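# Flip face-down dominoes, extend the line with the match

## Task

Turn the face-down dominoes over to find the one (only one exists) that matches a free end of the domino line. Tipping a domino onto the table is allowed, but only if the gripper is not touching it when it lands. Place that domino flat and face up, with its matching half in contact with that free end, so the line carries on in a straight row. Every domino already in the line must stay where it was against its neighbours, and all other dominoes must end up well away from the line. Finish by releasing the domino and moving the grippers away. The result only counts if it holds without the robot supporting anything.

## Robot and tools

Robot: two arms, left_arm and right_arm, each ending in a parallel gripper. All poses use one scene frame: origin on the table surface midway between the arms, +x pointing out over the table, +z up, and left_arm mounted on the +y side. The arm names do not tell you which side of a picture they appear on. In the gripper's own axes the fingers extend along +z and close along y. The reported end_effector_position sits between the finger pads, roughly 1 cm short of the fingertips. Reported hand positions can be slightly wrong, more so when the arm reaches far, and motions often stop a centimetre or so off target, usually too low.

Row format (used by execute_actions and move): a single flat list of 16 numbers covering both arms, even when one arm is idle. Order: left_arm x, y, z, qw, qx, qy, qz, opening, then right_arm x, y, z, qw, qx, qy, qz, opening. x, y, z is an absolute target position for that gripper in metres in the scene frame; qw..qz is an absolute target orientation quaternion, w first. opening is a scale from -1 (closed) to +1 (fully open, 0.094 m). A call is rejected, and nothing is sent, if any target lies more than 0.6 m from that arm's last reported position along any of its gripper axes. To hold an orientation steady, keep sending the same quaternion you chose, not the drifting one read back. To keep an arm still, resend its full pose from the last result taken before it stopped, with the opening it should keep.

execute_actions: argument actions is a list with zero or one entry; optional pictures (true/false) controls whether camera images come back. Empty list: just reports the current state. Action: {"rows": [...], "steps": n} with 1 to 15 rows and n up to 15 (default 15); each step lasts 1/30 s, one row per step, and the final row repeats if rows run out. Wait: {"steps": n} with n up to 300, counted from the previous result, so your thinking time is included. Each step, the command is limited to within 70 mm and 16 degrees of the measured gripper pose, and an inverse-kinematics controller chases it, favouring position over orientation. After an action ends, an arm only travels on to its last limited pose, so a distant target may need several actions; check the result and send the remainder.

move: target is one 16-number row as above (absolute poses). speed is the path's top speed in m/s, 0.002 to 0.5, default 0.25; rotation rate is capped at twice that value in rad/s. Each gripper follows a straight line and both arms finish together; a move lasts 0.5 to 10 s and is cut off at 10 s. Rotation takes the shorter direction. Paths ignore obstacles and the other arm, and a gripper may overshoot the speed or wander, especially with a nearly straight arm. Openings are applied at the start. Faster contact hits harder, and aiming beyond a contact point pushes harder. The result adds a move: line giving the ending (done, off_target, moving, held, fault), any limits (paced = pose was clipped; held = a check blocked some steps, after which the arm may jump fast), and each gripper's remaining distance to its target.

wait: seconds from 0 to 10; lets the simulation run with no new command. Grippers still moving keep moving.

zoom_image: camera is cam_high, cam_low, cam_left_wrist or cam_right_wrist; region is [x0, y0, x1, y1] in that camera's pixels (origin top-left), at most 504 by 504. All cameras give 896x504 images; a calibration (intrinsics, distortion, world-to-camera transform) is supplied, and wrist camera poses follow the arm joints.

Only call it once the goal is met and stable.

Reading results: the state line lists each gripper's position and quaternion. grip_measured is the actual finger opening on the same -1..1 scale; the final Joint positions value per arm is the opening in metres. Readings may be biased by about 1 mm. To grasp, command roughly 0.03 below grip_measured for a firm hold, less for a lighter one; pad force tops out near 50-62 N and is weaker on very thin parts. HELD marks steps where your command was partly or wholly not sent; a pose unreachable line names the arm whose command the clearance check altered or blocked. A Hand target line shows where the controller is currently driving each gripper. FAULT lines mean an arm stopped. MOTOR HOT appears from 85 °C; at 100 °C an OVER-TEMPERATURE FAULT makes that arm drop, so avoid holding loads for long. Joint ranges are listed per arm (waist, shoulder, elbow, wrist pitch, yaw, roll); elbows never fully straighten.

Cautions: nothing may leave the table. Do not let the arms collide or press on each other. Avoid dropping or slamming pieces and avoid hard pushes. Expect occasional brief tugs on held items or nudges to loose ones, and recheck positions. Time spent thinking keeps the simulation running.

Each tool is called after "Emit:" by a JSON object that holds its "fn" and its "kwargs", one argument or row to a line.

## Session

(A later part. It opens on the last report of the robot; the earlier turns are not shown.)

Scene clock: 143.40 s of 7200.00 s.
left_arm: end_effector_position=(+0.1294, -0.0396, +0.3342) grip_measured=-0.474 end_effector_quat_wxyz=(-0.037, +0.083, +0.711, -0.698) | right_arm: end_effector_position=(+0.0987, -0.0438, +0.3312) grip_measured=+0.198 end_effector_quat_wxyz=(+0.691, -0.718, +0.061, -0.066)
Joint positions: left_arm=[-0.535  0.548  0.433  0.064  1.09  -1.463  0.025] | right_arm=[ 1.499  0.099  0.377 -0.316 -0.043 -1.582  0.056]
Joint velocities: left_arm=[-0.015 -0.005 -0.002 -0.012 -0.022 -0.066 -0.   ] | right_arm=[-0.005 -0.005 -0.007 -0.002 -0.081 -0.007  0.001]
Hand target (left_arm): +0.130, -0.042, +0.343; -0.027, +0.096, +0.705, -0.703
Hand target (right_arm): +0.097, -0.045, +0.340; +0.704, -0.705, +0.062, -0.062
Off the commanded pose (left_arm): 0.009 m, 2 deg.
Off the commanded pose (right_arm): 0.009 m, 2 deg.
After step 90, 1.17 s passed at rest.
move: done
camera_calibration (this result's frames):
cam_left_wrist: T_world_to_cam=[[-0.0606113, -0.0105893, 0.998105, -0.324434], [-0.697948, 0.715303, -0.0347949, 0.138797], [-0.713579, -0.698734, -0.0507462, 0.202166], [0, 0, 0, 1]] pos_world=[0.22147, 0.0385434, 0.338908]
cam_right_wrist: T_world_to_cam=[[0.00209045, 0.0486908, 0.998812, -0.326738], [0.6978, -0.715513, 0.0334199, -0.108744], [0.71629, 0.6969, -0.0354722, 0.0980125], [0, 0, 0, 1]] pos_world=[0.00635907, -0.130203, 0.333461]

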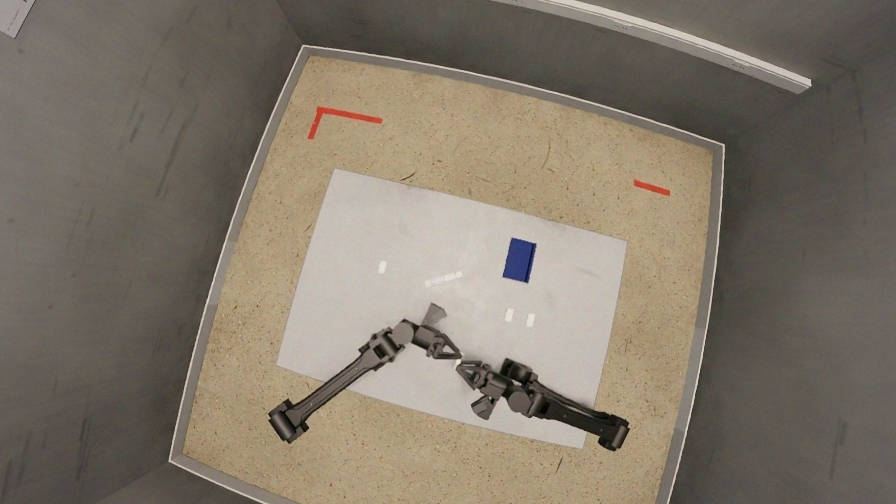

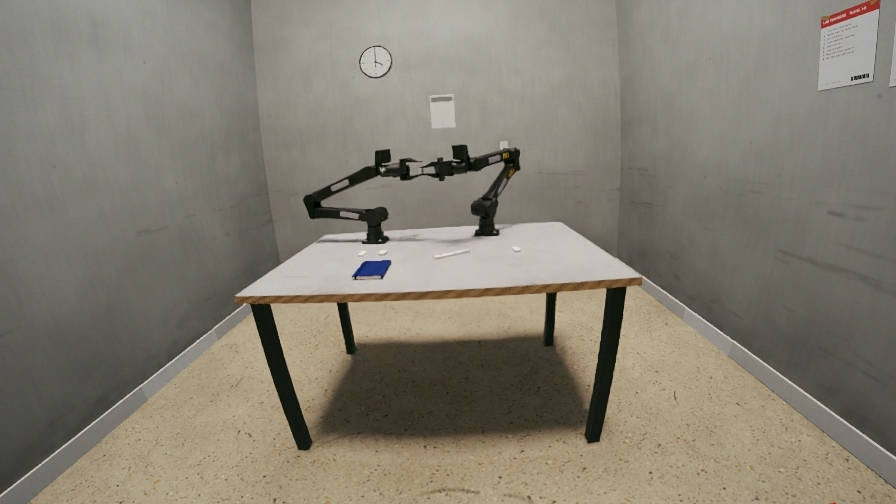

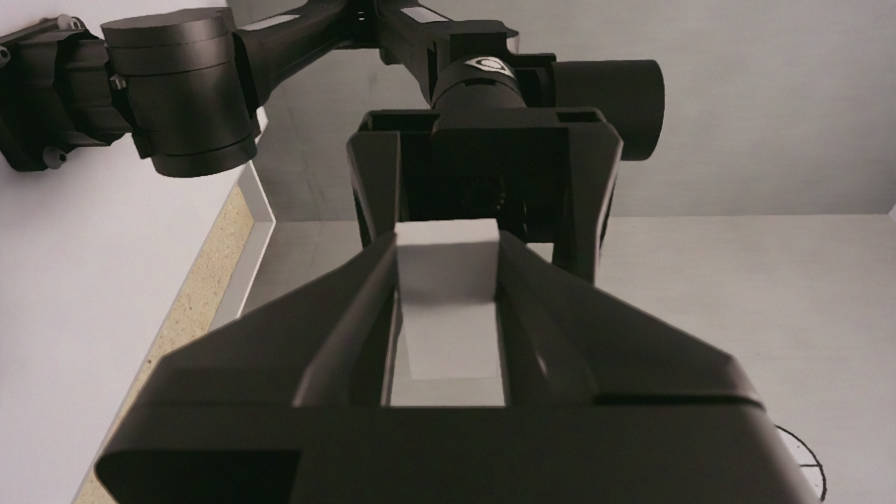

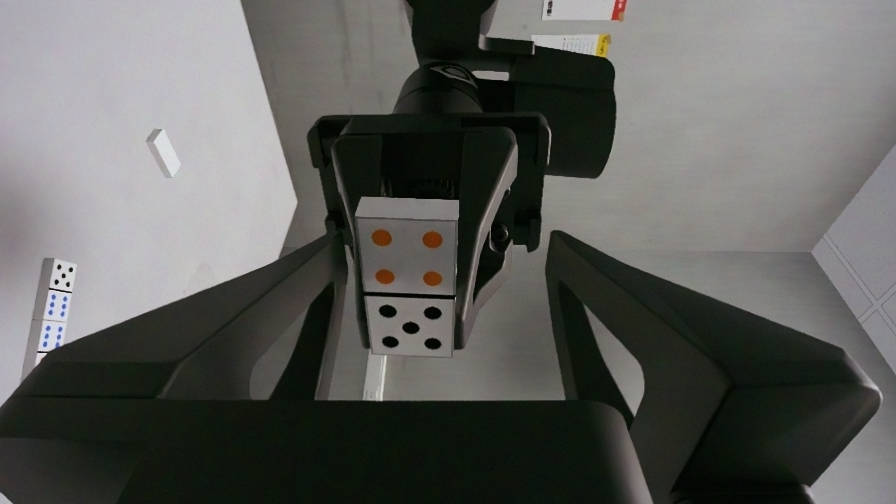

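Emit:
{"fn": "move", "kwargs": {
  "target": [0.130,-0.043,0.343,-0.027,0.096,0.705,-0.703,-0.51, 0.096,-0.045,0.327,0.7044,-0.7044,0.0617,-0.0617,0.2],
  "speed": 0.015
}}

Scene clock: 148.33 s of 7200.00 s.
left_arm: end_effector_position=(+0.1292, -0.0397, +0.3342) grip_measured=-0.474 end_effector_quat_wxyz=(-0.037, +0.084, +0.710, -0.698) | right_arm: end_effector_position=(+0.0983, -0.0440, +0.3185) grip_measured=+0.198 end_effector_quat_wxyz=(+0.691, -0.718, +0.061, -0.066)
Joint positions: left_arm=[-0.536  0.548  0.433  0.064  1.089 -1.461  0.025] | right_arm=[ 1.503  0.081  0.343 -0.3   -0.038 -1.582  0.056]
Joint velocities: left_arm=[-0.005 -0.005 -0.007 -0.022  0.081  0.022 -0.   ] | right_arm=[-0.005 -0.015  0.002  0.002 -0.022 -0.007 -0.   ]
Hand target (left_arm): +0.130, -0.043, +0.343; -0.027, +0.096, +0.705, -0.703
Hand target (right_arm): +0.096, -0.045, +0.327; +0.704, -0.705, +0.062, -0.062
Off the commanded pose (left_arm): 0.009 m, 2 deg.
Off the commanded pose (right_arm): 0.009 m, 2 deg.
After step 90, 0.40 s passed at rest.
move: done
camera_calibration (this result's frames):
cam_left_wrist: T_world_to_cam=[[-0.0628786, -0.0101931, 0.997969, -0.324087], [-0.697555, 0.715594, -0.0366416, 0.139342], [-0.713767, -0.698443, -0.0521058, 0.202477], [0, 0, 0, 1]] pos_world=[0.221342, 0.0384026, 0.339085]
cam_right_wrist: T_world_to_cam=[[0.00193801, 0.0487251, 0.99881, -0.314035], [0.697797, -0.71551, 0.0335509, -0.108158], [0.716293, 0.696901, -0.0353869, 0.0979359], [0, 0, 0, 1]] pos_world=[0.00592976, -0.130338, 0.320756]

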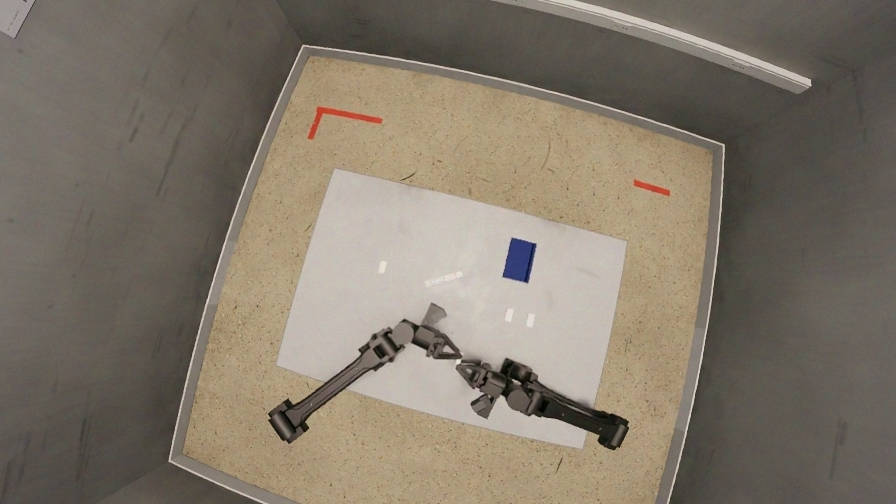

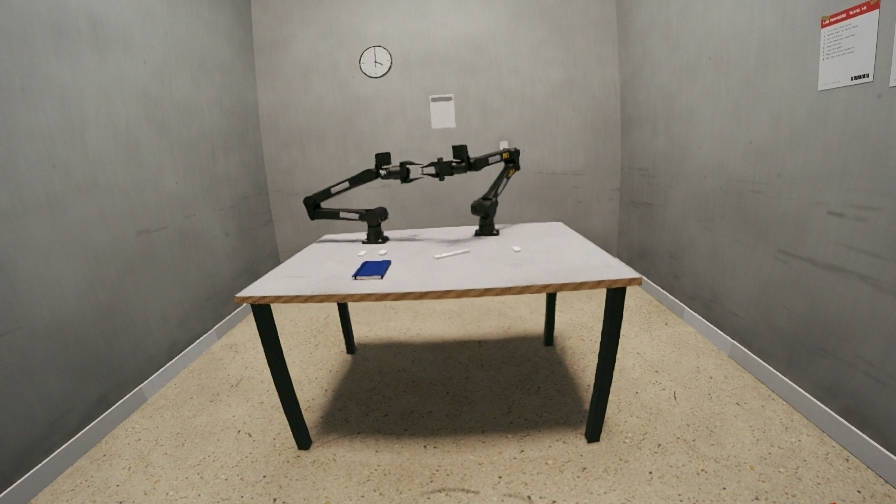

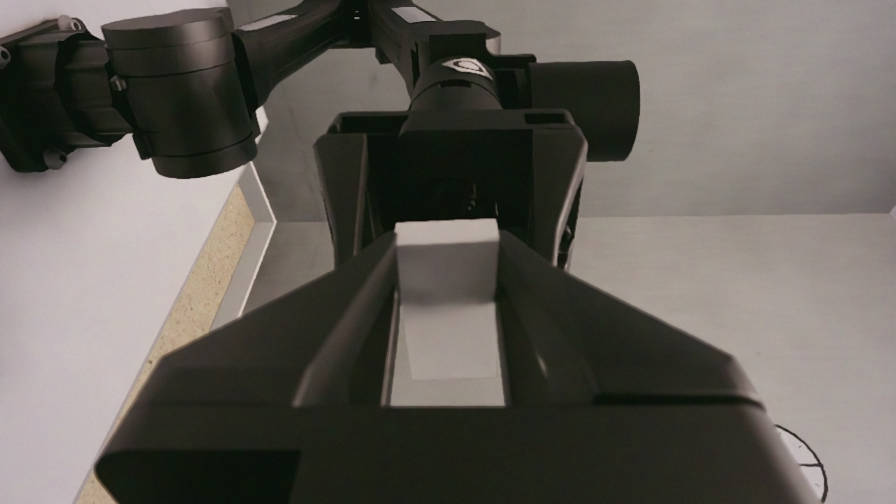

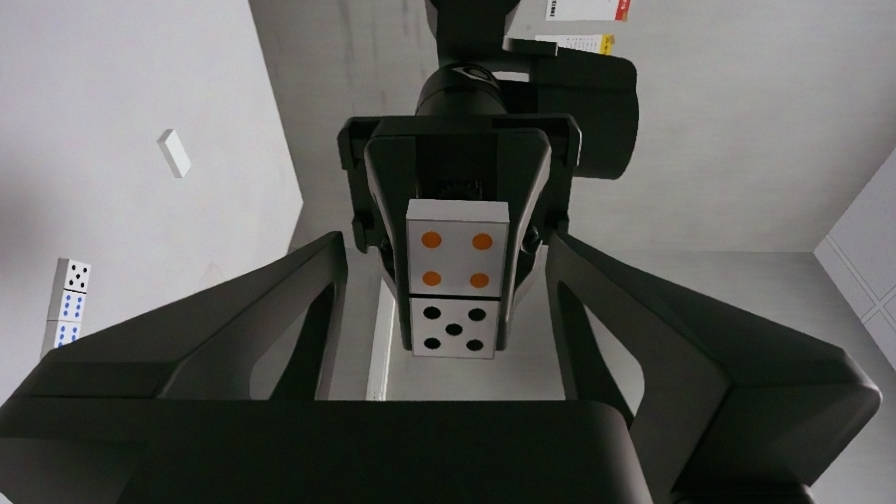

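Emit:
{"fn": "move", "kwargs": {
  "target": [0.130,-0.043,0.3405,-0.027,0.096,0.705,-0.703,-0.51, 0.096,-0.045,0.327,0.7044,-0.7044,0.0617,-0.0617,-0.3],
  "speed": 0.01
}}

Scene clock: 152.20 s of 7200.00 s.
left_arm: end_effector_position=(+0.1296, -0.0399, +0.3346) grip_measured=-0.474 end_effector_quat_wxyz=(-0.035, +0.084, +0.710, -0.698) | right_arm: end_effector_position=(+0.0983, -0.0440, +0.3186) grip_measured=-0.298 end_effector_quat_wxyz=(+0.691, -0.717, +0.061, -0.066)
Joint positions: left_arm=[-0.536  0.549  0.433  0.069  1.089 -1.461  0.025] | right_arm=[ 1.503  0.081  0.343 -0.299 -0.038 -1.582  0.033]
Joint velocities: left_arm=[-0.005  0.005  0.027 -0.002 -0.051 -0.095 -0.   ] | right_arm=[ 0.005 -0.015  0.012  0.017  0.051  0.037 -0.   ]
Hand target (left_arm): +0.130, -0.043, +0.341; -0.027, +0.096, +0.705, -0.703
Hand target (right_arm): +0.096, -0.045, +0.327; +0.704, -0.705, +0.062, -0.062
Off the commanded pose (left_arm): 0.007 m, 2 deg.
Off the commanded pose (right_arm): 0.009 m, 2 deg.
move: done
camera_calibration (this result's frames):
cam_left_wrist: T_world_to_cam=[[-0.065621, -0.00819758, 0.997811, -0.323956], [-0.697995, 0.714983, -0.0400296, 0.140973], [-0.71309, -0.699094, -0.0526398, 0.202689], [0, 0, 0, 1]] pos_world=[0.221676, 0.0382495, 0.33956]
cam_right_wrist: T_world_to_cam=[[0.00185521, 0.0483532, 0.998829, -0.314143], [0.697794, -0.715522, 0.0333423, -0.108093], [0.716296, 0.696914, -0.035068, 0.0978349], [0, 0, 0, 1]] pos_world=[0.00593034, -0.130335, 0.32081]

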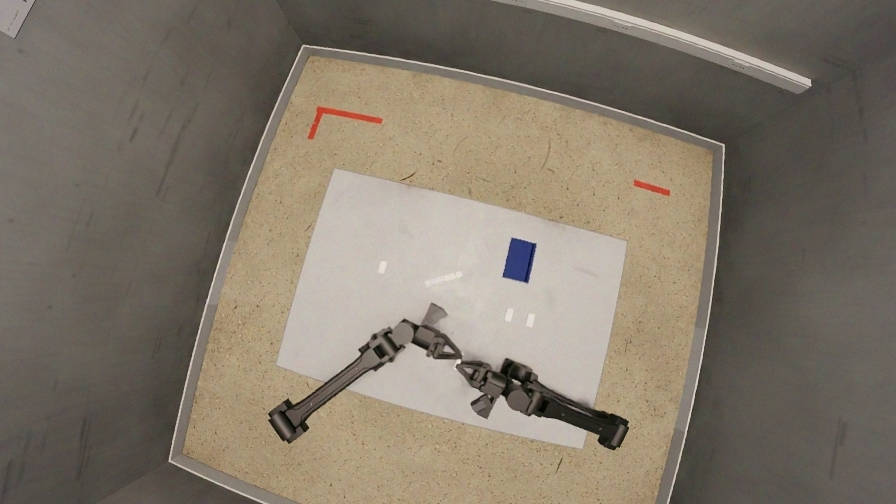

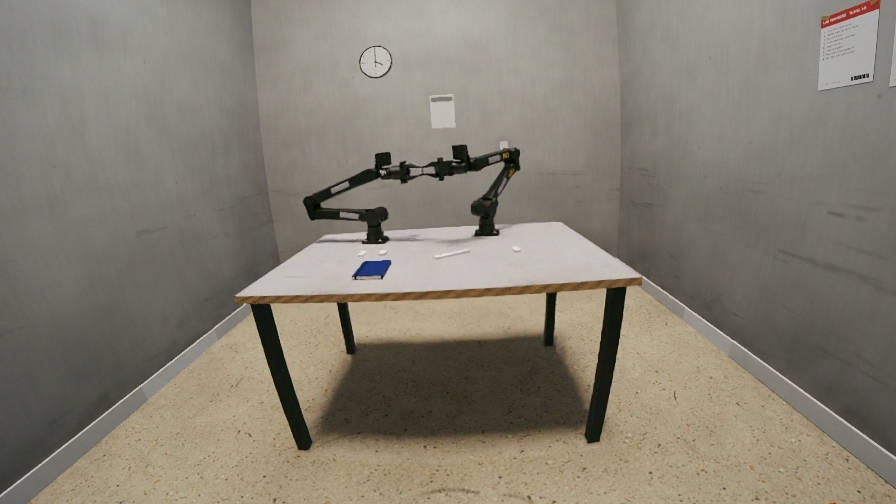

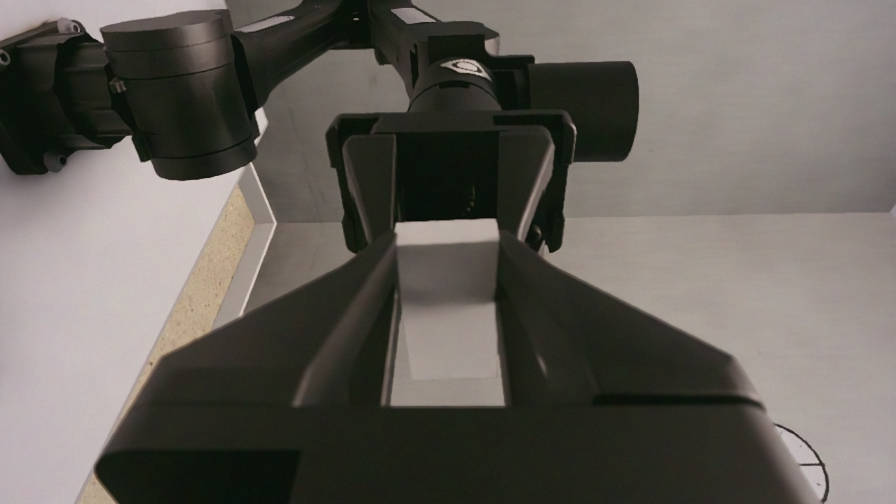

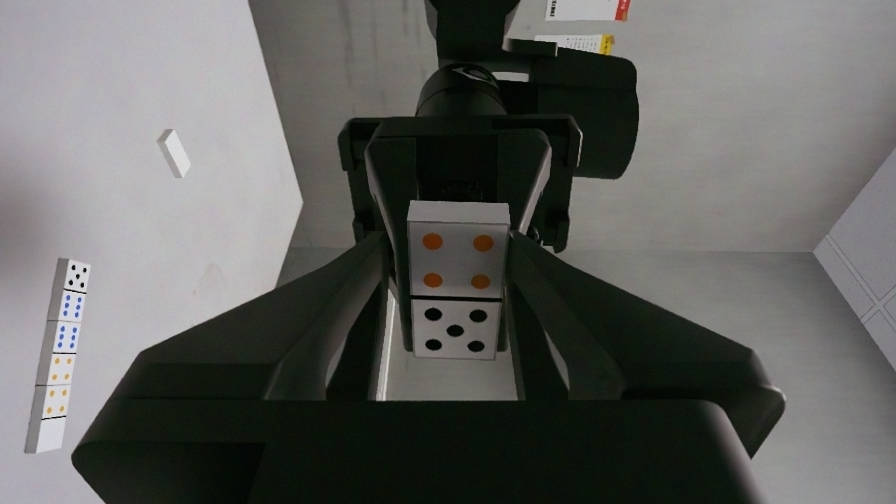

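Emit:
{"fn": "move", "kwargs": {
  "target": [0.130,-0.043,0.333,-0.027,0.096,0.705,-0.703,-0.51, 0.096,-0.045,0.327,0.7044,-0.7044,0.0617,-0.0617,-0.3],
  "speed": 0.01
}}

Scene clock: 156.07 s of 7200.00 s.
left_arm: end_effector_position=(+0.1304, -0.0406, +0.3365) grip_measured=-0.474 end_effector_quat_wxyz=(-0.030, +0.090, +0.707, -0.701) | right_arm: end_effector_position=(+0.0985, -0.0441, +0.3196) grip_measured=-0.298 end_effector_quat_wxyz=(+0.692, -0.716, +0.062, -0.067)
Joint positions: left_arm=[-0.536  0.554  0.433  0.089  1.089 -1.458  0.025] | right_arm=[ 1.503  0.08   0.343 -0.295 -0.037 -1.582  0.033]
Joint velocities: left_arm=[-0.024 -0.005 -0.002  0.007  0.037 -0.022  0.   ] | right_arm=[-0.015 -0.005 -0.002  0.002 -0.022 -0.081 -0.001]
Hand target (left_arm): +0.130, -0.043, +0.333; -0.027, +0.096, +0.705, -0.702
Hand target (right_arm): +0.096, -0.045, +0.327; +0.704, -0.705, +0.062, -0.062
Off the commanded pose (left_arm): 0.004 m, 1 deg.
Off the commanded pose (right_arm): 0.008 m, 2 deg.
move: done
camera_calibration (this result's frames):
cam_left_wrist: T_world_to_cam=[[-0.0806603, 0.00172665, 0.99674, -0.323165], [-0.696951, 0.714799, -0.0576384, 0.147845], [-0.712568, -0.699328, -0.0564525, 0.204043], [0, 0, 0, 1]] pos_world=[0.222369, 0.0375713, 0.342151]
cam_right_wrist: T_world_to_cam=[[0.000963159, 0.044271, 0.999019, -0.31532], [0.696671, -0.716717, 0.0310893, -0.107584], [0.71739, 0.695957, -0.0315326, 0.0964715], [0, 0, 0, 1]] pos_world=[0.00604641, -0.130288, 0.321397]

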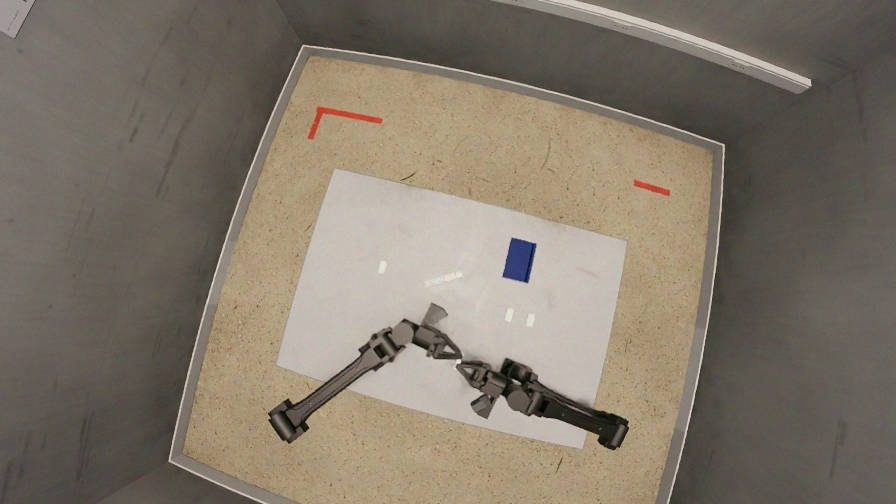

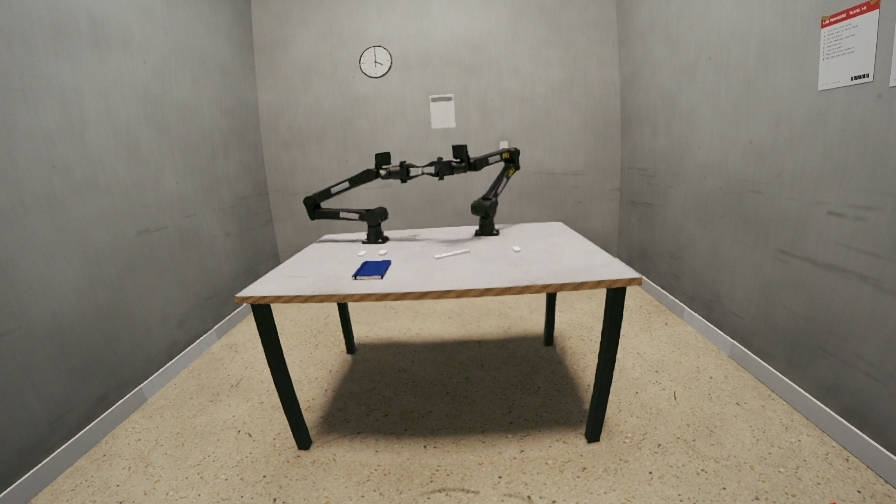

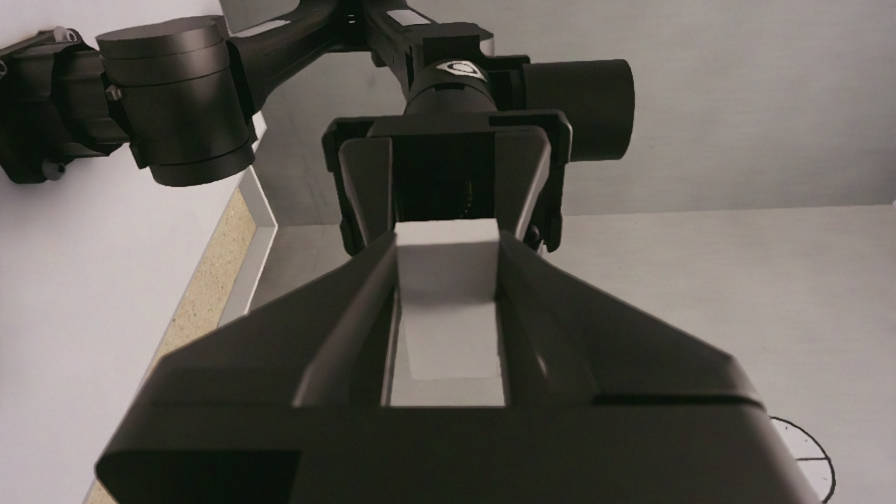

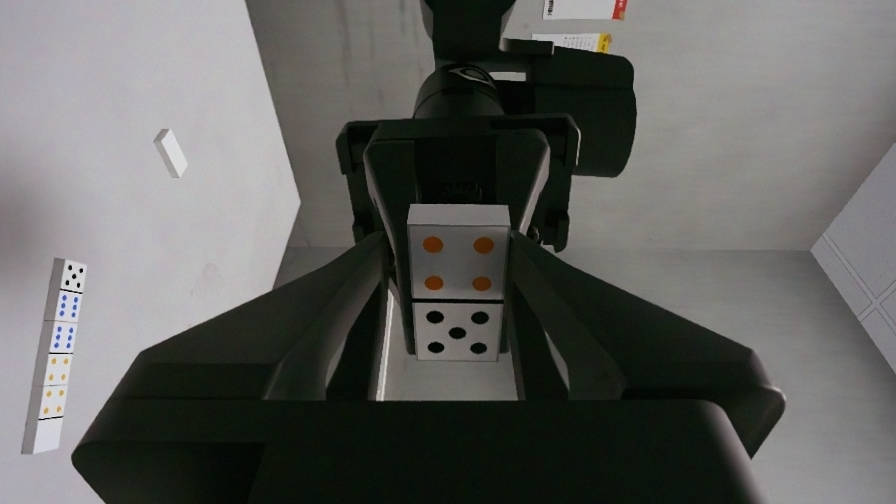

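Emit:
{"fn": "move", "kwargs": {
  "target": [0.130,-0.043,0.331,-0.027,0.096,0.705,-0.703,-0.51, 0.096,-0.045,0.327,0.7044,-0.7044,0.0617,-0.0617,-0.51],
  "speed": 0.01
}}

Scene clock: 159.67 s of 7200.00 s.
left_arm: end_effector_position=(+0.1305, -0.0406, +0.3340) grip_measured=-0.474 end_effector_quat_wxyz=(-0.029, +0.090, +0.707, -0.701) | right_arm: end_effector_position=(+0.0983, -0.0441, +0.3204) grip_measured=-0.480 end_effector_quat_wxyz=(+0.693, -0.715, +0.061, -0.067)
Joint positions: left_arm=[-0.536  0.555  0.427  0.094  1.088 -1.457  0.025] | right_arm=[ 1.503  0.079  0.343 -0.293 -0.037 -1.583  0.024]
Joint velocities: left_arm=[ 0.005  0.005 -0.002  0.012 -0.037  0.022  0.   ] | right_arm=[-0.005 -0.005  0.007  0.002  0.007  0.037  0.001]
Hand target (left_arm): +0.130, -0.043, +0.331; -0.027, +0.096, +0.705, -0.702
Hand target (right_arm): +0.096, -0.045, +0.327; +0.704, -0.705, +0.061, -0.062
Off the commanded pose (left_arm): 0.004 m, 1 deg.
Off the commanded pose (right_arm): 0.007 m, 2 deg.
move: done
camera_calibration (this result's frames):
cam_left_wrist: T_world_to_cam=[[-0.0809654, 0.000980818, 0.996716, -0.320634], [-0.697462, 0.714323, -0.0573592, 0.147723], [-0.712034, -0.699816, -0.0571513, 0.204117], [0, 0, 0, 1]] pos_world=[0.222409, 0.0376364, 0.33972]
cam_right_wrist: T_world_to_cam=[[-0.000095128, 0.0413614, 0.999144, -0.316127], [0.697194, -0.716266, 0.0297175, -0.107132], [0.716882, 0.696601, -0.0287688, 0.095889], [0, 0, 0, 1]] pos_world=[0.0059207, -0.130456, 0.321799]

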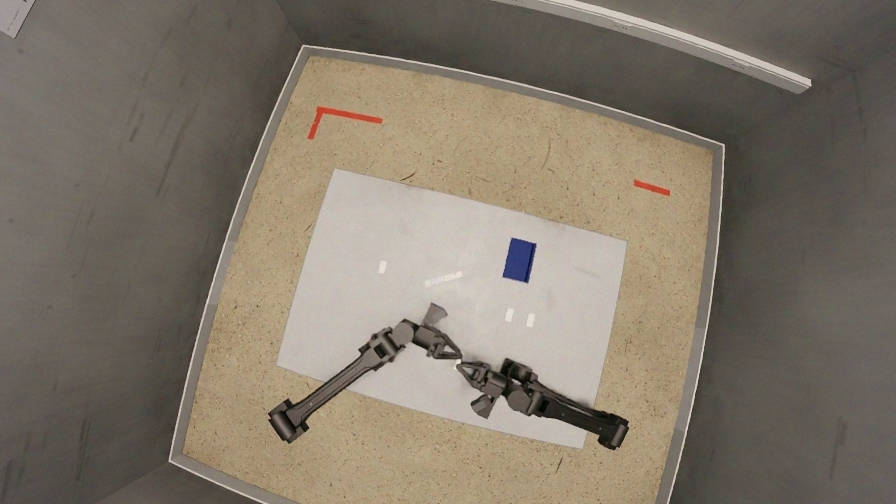

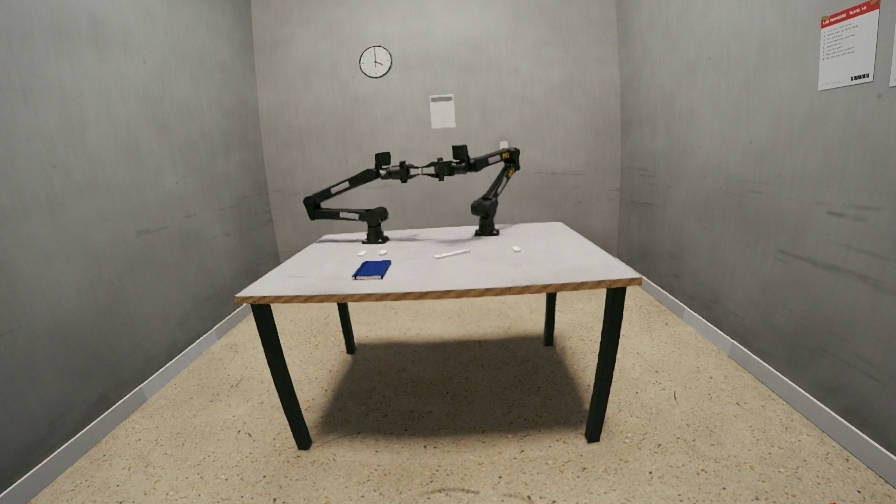

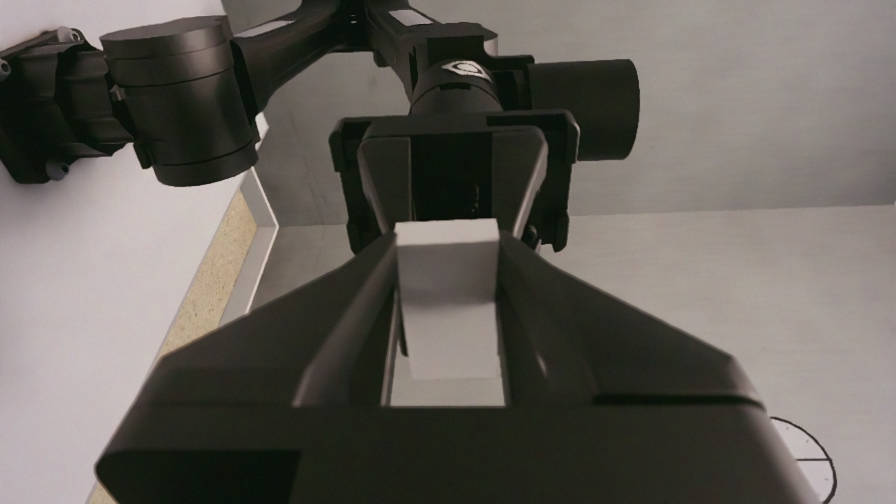

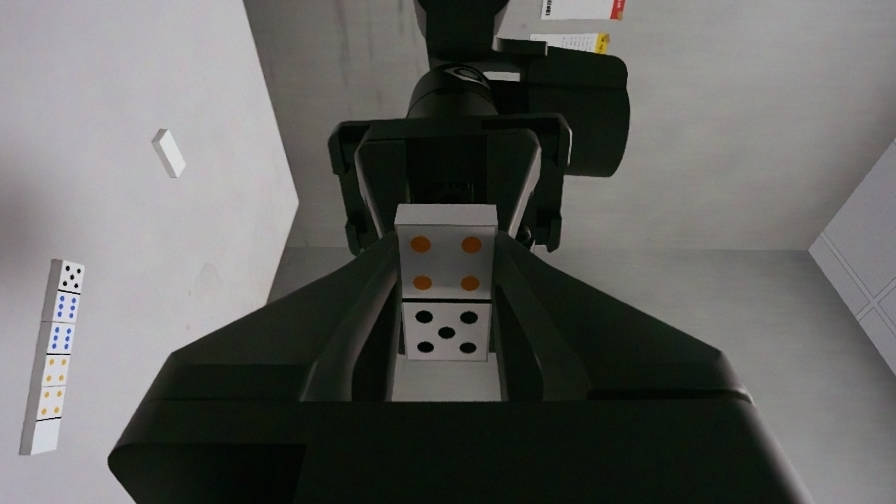

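Emit:
{"fn": "execute_actions", "kwargs": {
  "actions": [
    {"rows":[[0.130,-0.042,0.334,-0.027,0.096,0.705,-0.703,0.3,0.096,-0.045,0.327,0.7044,-0.7044,0.0617,-0.0617,-0.51]],"steps":10}
  ],
  "pictures": false
}}

Emit:
{"fn": "move", "kwargs": {
  "target": [0.14,0.03,0.34,-0.05,0.073,0.7035,-0.7053,0.3,0.096,-0.045,0.327,0.7044,-0.7044,0.0617,-0.0617,-0.51],
  "speed": 0.15
}}

Emit:
{"fn": "move", "kwargs": {
  "target": [0.22,0.31,0.22,0,-0.165,0.986,0,0.0,0.096,-0.045,0.327,0.7044,-0.7044,0.0617,-0.0617,-0.51],
  "speed": 0.35
}}

Scene clock: 165.57 s of 7200.00 s.
left_arm: end_effector_position=(+0.1305, -0.0406, +0.3340) grip_measured=+0.298 end_effector_quat_wxyz=(-0.029, +0.090, +0.707, -0.701) | right_arm: end_effector_position=(+0.0983, -0.0441, +0.3204) grip_measured=-0.480 end_effector_quat_wxyz=(+0.693, -0.715, +0.061, -0.067)
Joint positions: left_arm=[-0.536  0.555  0.427  0.094  1.088 -1.457  0.061] | right_arm=[ 1.503  0.079  0.343 -0.293 -0.037 -1.583  0.024]
Joint velocities: left_arm=[-0.015 -0.015 -0.002  0.002 -0.022  0.007 -0.   ] | right_arm=[ 0.005  0.005 -0.007 -0.022 -0.022 -0.022  0.   ]
Hand target (left_arm): +0.130, -0.042, +0.334; -0.027, +0.096, +0.705, -0.703
Hand target (right_arm): +0.096, -0.045, +0.327; +0.704, -0.705, +0.062, -0.062
Off the commanded pose (left_arm): 0.001 m, 1 deg.
Off the commanded pose (right_arm): 0.007 m, 2 deg.
Steps of this call (steps 1 to 90: nothing new was sent; then 2.57 s passed at rest; steps 91 to 100: all 10 steps of this action). Readings (end_effector_position):
91: left_arm (+0.1305, -0.0406, +0.3340) | right_arm (+0.0983, -0.0441, +0.3204)
92: left_arm (+0.1305, -0.0406, +0.3340) | right_arm (+0.0983, -0.0441, +0.3204)
94: left_arm (+0.1305, -0.0406, +0.3340) | right_arm (+0.0983, -0.0441, +0.3204)
98: left_arm (+0.1305, -0.0406, +0.3340) | right_arm (+0.0983, -0.0441, +0.3204)
100: the state above

Scene clock: 166.67 s of 7200.00 s.
left_arm: end_effector_position=(+0.1419, +0.0282, +0.3431) grip_measured=+0.298 end_effector_quat_wxyz=(-0.041, +0.080, +0.703, -0.706) | right_arm: end_effector_position=(+0.0983, -0.0441, +0.3204) grip_measured=-0.480 end_effector_quat_wxyz=(+0.693, -0.715, +0.061, -0.067)
Joint positions: left_arm=[-0.159  0.459  0.418  0.036  1.468 -1.509  0.061] | right_arm=[ 1.503  0.079  0.343 -0.293 -0.037 -1.582  0.024]
Joint velocities: left_arm=[-0.005 -0.024 -0.002 -0.027 -0.095  0.066 -0.001] | right_arm=[-0.005 -0.015  0.022 -0.002  0.051 -0.037  0.   ]
Hand target (left_arm): +0.140, +0.029, +0.339; -0.050, +0.073, +0.704, -0.705
Hand target (right_arm): +0.096, -0.045, +0.327; +0.704, -0.705, +0.062, -0.062
Off the commanded pose (left_arm): 0.004 m, 1 deg.
Off the commanded pose (right_arm): 0.007 m, 2 deg.
move: done
camera_calibration (this result's frames):
cam_left_wrist: T_world_to_cam=[[-0.0507191, 0.0110949, 0.998651, -0.33406], [-0.696854, 0.715902, -0.0433451, 0.102125], [-0.715418, -0.698112, -0.0285784, 0.251548], [0, 0, 0, 1]] pos_world=[0.234185, 0.106204, 0.345225]
cam_right_wrist: T_world_to_cam=[[0.000280072, 0.0412926, 0.999147, -0.316168], [0.697197, -0.716276, 0.0294067, -0.107033], [0.716879, 0.696595, -0.0289897, 0.0959598], [0, 0, 0, 1]] pos_world=[0.00592027, -0.130455, 0.321827]

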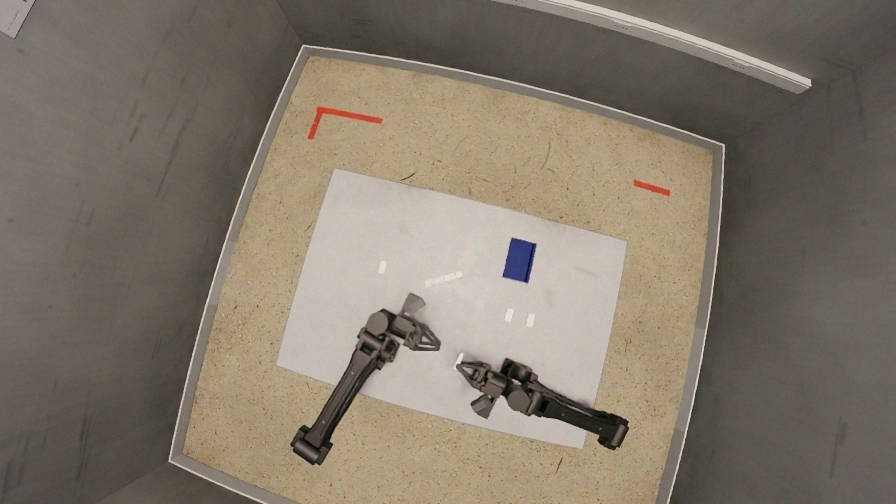

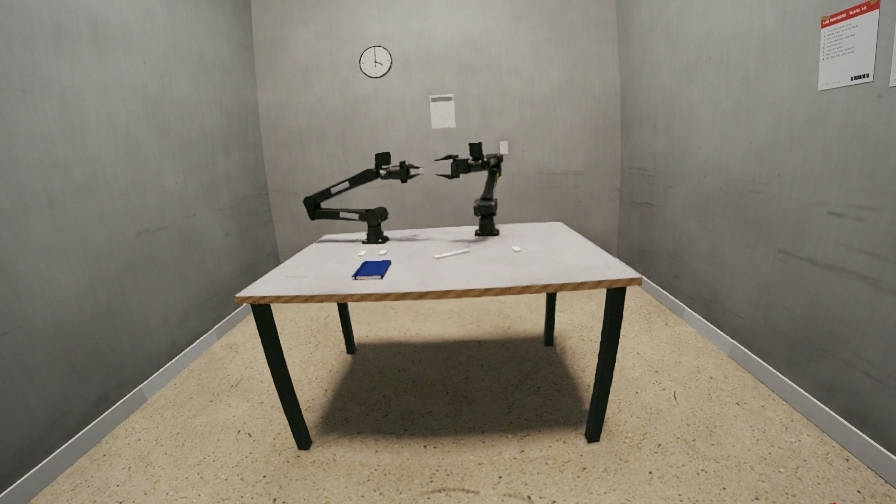

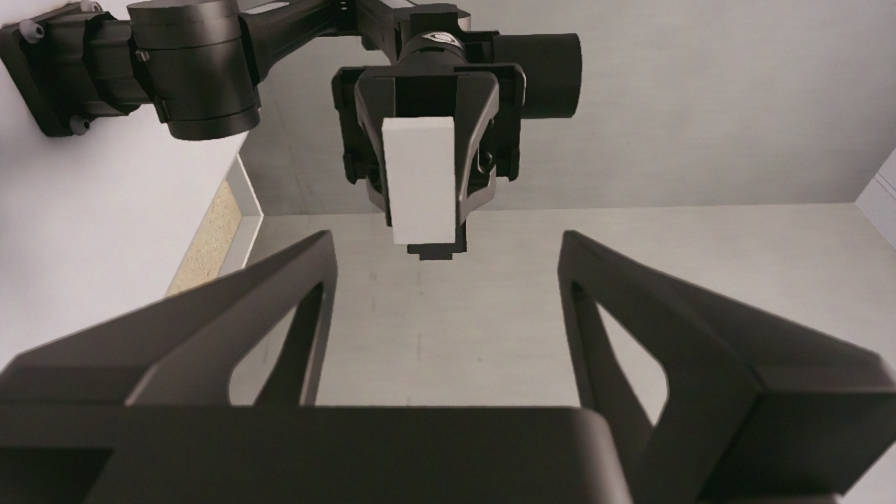

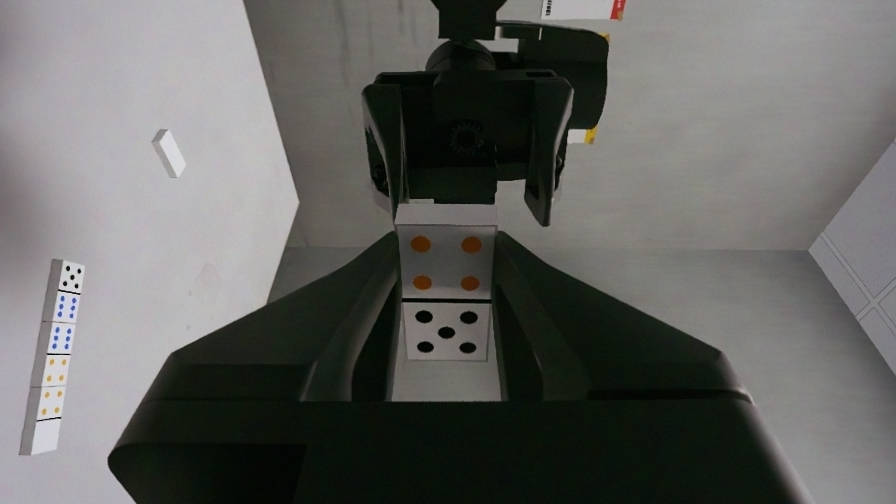

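Scene clock: 174.17 s of 7200.00 s.
left_arm: end_effector_position=(+0.2151, +0.3140, +0.1666) grip_measured=+0.002 end_effector_quat_wxyz=(+0.499, -0.364, +0.714, -0.330) | right_arm: end_effector_position=(+0.0983, -0.0441, +0.3204) grip_measured=-0.480 end_effector_quat_wxyz=(+0.693, -0.715, +0.061, -0.067)
Joint positions: left_arm=[ 1.249  0.188  0.183 -0.746  1.141 -0.353  0.047] | right_arm=[ 1.503  0.079  0.343 -0.293 -0.037 -1.582  0.024]
Joint velocities: left_arm=[-0.718  0.122  0.842 -2.63  -2.117  0.813 -0.   ] | right_arm=[ 0.005 -0.005  0.007 -0.007  0.066  0.022 -0.001]
Hand target (left_arm): +0.217, +0.306, +0.214; +0.488, -0.324, +0.754, -0.299
Hand target (right_arm): +0.096, -0.045, +0.327; +0.704, -0.705, +0.062, -0.062
Off the commanded pose (left_arm): 0.054 m, 80 deg; orientation clipped at the last step of the last action.
Off the commanded pose (right_arm): 0.007 m, 2 deg.
move: moving (left_arm; no rest 5 s after the path's end); limits=paced
camera_calibration (this result's frames):
cam_left_wrist: T_world_to_cam=[[0.188951, -0.511765, 0.83809, -0.0178316], [-0.75046, -0.625695, -0.212875, 0.401969], [0.633331, -0.58873, -0.502284, 0.252824], [0, 0, 0, 1]] pos_world=[0.144909, 0.391229, 0.227503]
cam_right_wrist: T_world_to_cam=[[0.000280072, 0.0412926, 0.999147, -0.316168], [0.697197, -0.716276, 0.0294067, -0.107033], [0.716879, 0.696595, -0.0289897, 0.0959598], [0, 0, 0, 1]] pos_world=[0.00592027, -0.130455, 0.321827]

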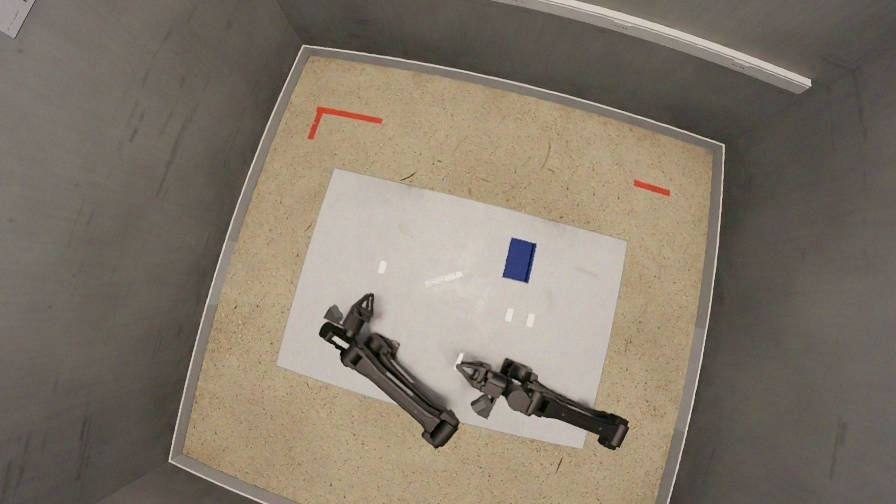

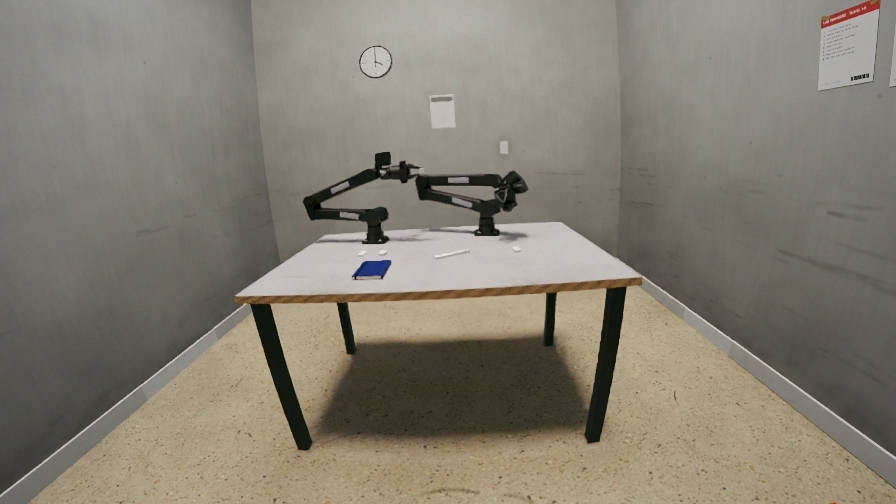

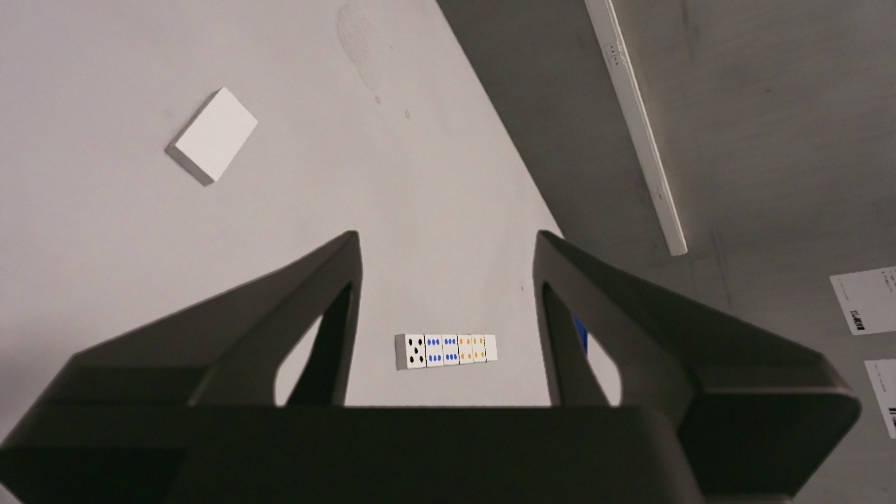

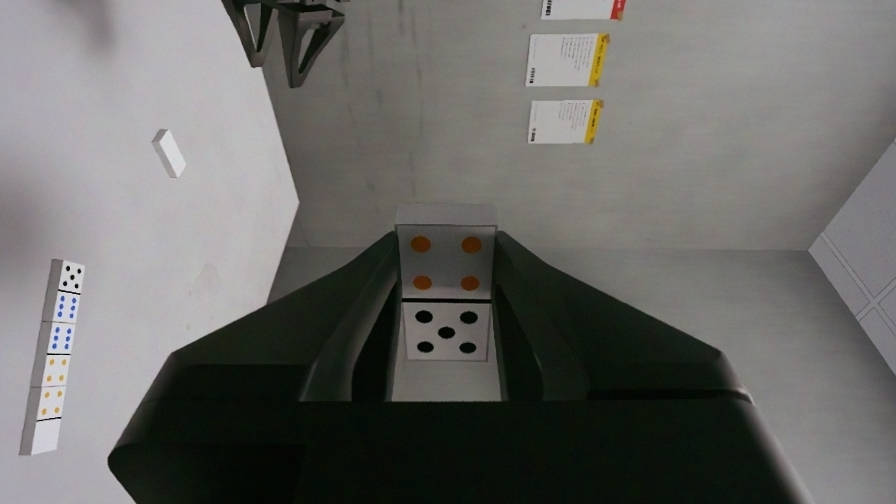

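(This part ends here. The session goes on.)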